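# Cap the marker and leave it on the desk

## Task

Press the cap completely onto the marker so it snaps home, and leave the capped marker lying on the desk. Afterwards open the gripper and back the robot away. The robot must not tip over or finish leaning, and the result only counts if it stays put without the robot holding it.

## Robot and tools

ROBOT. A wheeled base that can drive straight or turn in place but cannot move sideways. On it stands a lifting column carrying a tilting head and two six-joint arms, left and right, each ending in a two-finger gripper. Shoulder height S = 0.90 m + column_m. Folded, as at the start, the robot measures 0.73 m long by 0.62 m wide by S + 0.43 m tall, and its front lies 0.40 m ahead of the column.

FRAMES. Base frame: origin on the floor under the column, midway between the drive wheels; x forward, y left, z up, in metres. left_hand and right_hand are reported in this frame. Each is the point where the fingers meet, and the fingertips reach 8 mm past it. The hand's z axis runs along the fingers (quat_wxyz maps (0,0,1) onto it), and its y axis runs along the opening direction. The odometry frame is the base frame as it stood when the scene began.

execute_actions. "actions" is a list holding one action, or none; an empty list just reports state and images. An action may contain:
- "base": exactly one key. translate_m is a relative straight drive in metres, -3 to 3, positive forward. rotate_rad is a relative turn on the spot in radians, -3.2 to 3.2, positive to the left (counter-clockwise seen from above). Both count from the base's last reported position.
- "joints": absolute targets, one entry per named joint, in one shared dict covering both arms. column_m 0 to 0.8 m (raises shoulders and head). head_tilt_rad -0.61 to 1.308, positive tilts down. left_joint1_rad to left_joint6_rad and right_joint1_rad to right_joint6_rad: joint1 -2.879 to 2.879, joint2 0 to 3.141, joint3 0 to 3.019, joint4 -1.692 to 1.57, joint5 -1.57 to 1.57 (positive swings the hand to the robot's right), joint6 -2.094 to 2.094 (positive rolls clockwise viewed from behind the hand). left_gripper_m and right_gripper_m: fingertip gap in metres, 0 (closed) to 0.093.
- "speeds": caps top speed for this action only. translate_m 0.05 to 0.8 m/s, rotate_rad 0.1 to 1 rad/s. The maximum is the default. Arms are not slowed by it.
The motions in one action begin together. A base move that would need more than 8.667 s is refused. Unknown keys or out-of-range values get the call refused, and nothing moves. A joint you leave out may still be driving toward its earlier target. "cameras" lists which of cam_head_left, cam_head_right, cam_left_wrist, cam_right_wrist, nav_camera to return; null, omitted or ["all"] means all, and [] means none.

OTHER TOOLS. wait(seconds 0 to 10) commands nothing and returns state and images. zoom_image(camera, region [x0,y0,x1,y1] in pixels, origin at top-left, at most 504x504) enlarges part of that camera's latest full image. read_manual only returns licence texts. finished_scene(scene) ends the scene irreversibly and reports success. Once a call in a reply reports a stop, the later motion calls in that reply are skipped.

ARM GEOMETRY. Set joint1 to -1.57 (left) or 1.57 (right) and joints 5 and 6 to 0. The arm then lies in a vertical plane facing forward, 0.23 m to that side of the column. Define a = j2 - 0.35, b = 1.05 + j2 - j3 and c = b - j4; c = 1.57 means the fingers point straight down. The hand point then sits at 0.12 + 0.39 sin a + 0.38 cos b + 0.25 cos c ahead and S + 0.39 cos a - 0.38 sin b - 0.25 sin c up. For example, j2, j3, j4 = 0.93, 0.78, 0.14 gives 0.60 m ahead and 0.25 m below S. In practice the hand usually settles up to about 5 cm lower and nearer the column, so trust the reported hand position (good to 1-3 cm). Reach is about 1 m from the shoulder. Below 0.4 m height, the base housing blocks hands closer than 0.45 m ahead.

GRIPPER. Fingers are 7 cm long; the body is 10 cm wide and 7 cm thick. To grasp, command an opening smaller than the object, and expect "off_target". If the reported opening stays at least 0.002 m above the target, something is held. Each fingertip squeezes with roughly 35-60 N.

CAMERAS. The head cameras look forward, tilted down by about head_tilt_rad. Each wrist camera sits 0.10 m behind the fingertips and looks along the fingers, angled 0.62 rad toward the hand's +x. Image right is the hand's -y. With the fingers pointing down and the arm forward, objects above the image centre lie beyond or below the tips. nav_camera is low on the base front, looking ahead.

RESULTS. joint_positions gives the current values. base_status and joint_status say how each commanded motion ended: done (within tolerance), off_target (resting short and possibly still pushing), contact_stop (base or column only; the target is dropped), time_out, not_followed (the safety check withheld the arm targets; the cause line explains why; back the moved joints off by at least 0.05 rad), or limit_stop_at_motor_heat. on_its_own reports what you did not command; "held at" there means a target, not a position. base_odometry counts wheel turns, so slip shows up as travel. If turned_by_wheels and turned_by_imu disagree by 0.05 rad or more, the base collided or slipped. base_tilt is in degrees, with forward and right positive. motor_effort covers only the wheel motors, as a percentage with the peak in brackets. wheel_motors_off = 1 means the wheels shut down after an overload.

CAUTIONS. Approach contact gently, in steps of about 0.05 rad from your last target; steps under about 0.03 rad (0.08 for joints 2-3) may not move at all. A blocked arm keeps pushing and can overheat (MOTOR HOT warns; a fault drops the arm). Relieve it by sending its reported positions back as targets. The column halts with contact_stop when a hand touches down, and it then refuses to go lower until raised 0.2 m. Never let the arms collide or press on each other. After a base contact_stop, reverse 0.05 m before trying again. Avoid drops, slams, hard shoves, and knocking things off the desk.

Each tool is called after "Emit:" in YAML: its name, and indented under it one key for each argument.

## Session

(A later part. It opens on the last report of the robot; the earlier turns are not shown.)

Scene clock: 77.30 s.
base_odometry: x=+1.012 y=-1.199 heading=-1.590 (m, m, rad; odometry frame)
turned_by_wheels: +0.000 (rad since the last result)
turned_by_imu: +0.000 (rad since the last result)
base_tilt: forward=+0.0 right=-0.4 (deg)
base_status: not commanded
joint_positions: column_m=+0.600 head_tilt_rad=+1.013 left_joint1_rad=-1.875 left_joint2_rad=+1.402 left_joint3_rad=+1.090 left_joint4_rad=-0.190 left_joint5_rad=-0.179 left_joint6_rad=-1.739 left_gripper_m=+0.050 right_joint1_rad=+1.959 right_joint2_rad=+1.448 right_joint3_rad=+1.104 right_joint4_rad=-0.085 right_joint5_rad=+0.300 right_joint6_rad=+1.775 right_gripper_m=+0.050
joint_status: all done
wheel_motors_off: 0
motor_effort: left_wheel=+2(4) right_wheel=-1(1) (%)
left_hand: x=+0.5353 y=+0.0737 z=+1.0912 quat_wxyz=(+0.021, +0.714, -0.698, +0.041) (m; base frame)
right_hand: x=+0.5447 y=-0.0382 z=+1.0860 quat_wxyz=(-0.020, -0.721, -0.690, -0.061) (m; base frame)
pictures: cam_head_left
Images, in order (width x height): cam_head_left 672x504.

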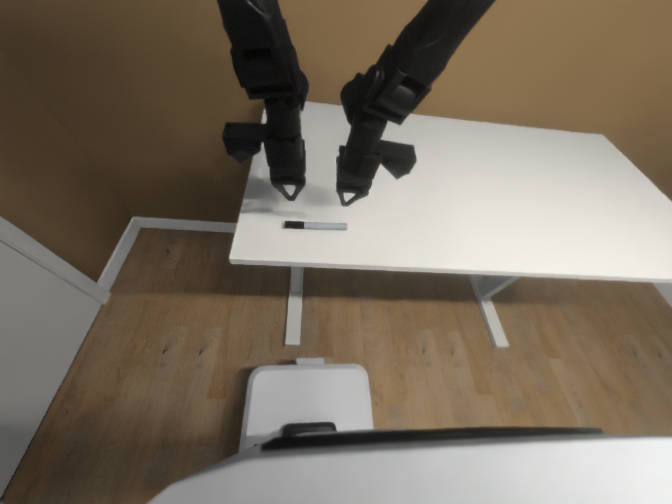

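Emit:
execute_actions:
  actions:
    - {"base":{"translate_m":-0.25},"joints":{"left_joint1_rad":-1.6,"right_joint1_rad":1.6,"left_joint5_rad":0,"right_joint5_rad":0}}
  cameras: ["cam_head_left"]

Emit:
finished_scene:
  scene: 1

Scene clock: 79.53 s.
base_odometry: x=+1.017 y=-0.949 heading=-1.589 (m, m, rad; odometry frame)
turned_by_wheels: +0.001 (rad since the last result)
turned_by_imu: +0.000 (rad since the last result)
base_tilt: forward=+0.0 right=-0.4 (deg)
base_status: done
joint_positions: column_m=+0.600 head_tilt_rad=+1.013 left_joint1_rad=-1.588 left_joint2_rad=+1.403 left_joint3_rad=+1.092 left_joint4_rad=-0.190 left_joint5_rad=-0.003 left_joint6_rad=-1.739 left_gripper_m=+0.050 right_joint1_rad=+1.589 right_joint2_rad=+1.450 right_joint3_rad=+1.100 right_joint4_rad=-0.085 right_joint5_rad=+0.003 right_joint6_rad=+1.775 right_gripper_m=+0.050
joint_status: all done
wheel_motors_off: 0
motor_effort: left_wheel=+2(50) right_wheel=-1(37) (%)
left_hand: x=+0.5449 y=+0.2145 z=+1.0720 quat_wxyz=(-0.003, +0.761, -0.648, +0.013) (m; base frame)
right_hand: x=+0.5550 y=-0.2143 z=+1.0542 quat_wxyz=(-0.023, -0.772, -0.634, -0.039) (m; base frame)
pictures: cam_head_left
Images, in order (width x height): cam_head_left 672x504.

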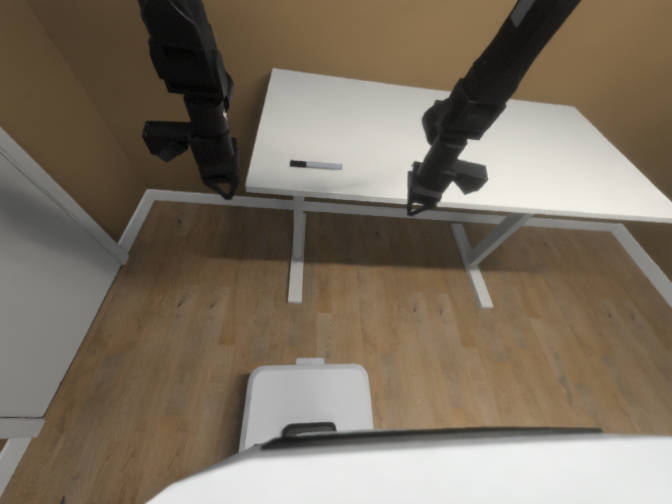

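The scene is finished: the task was done.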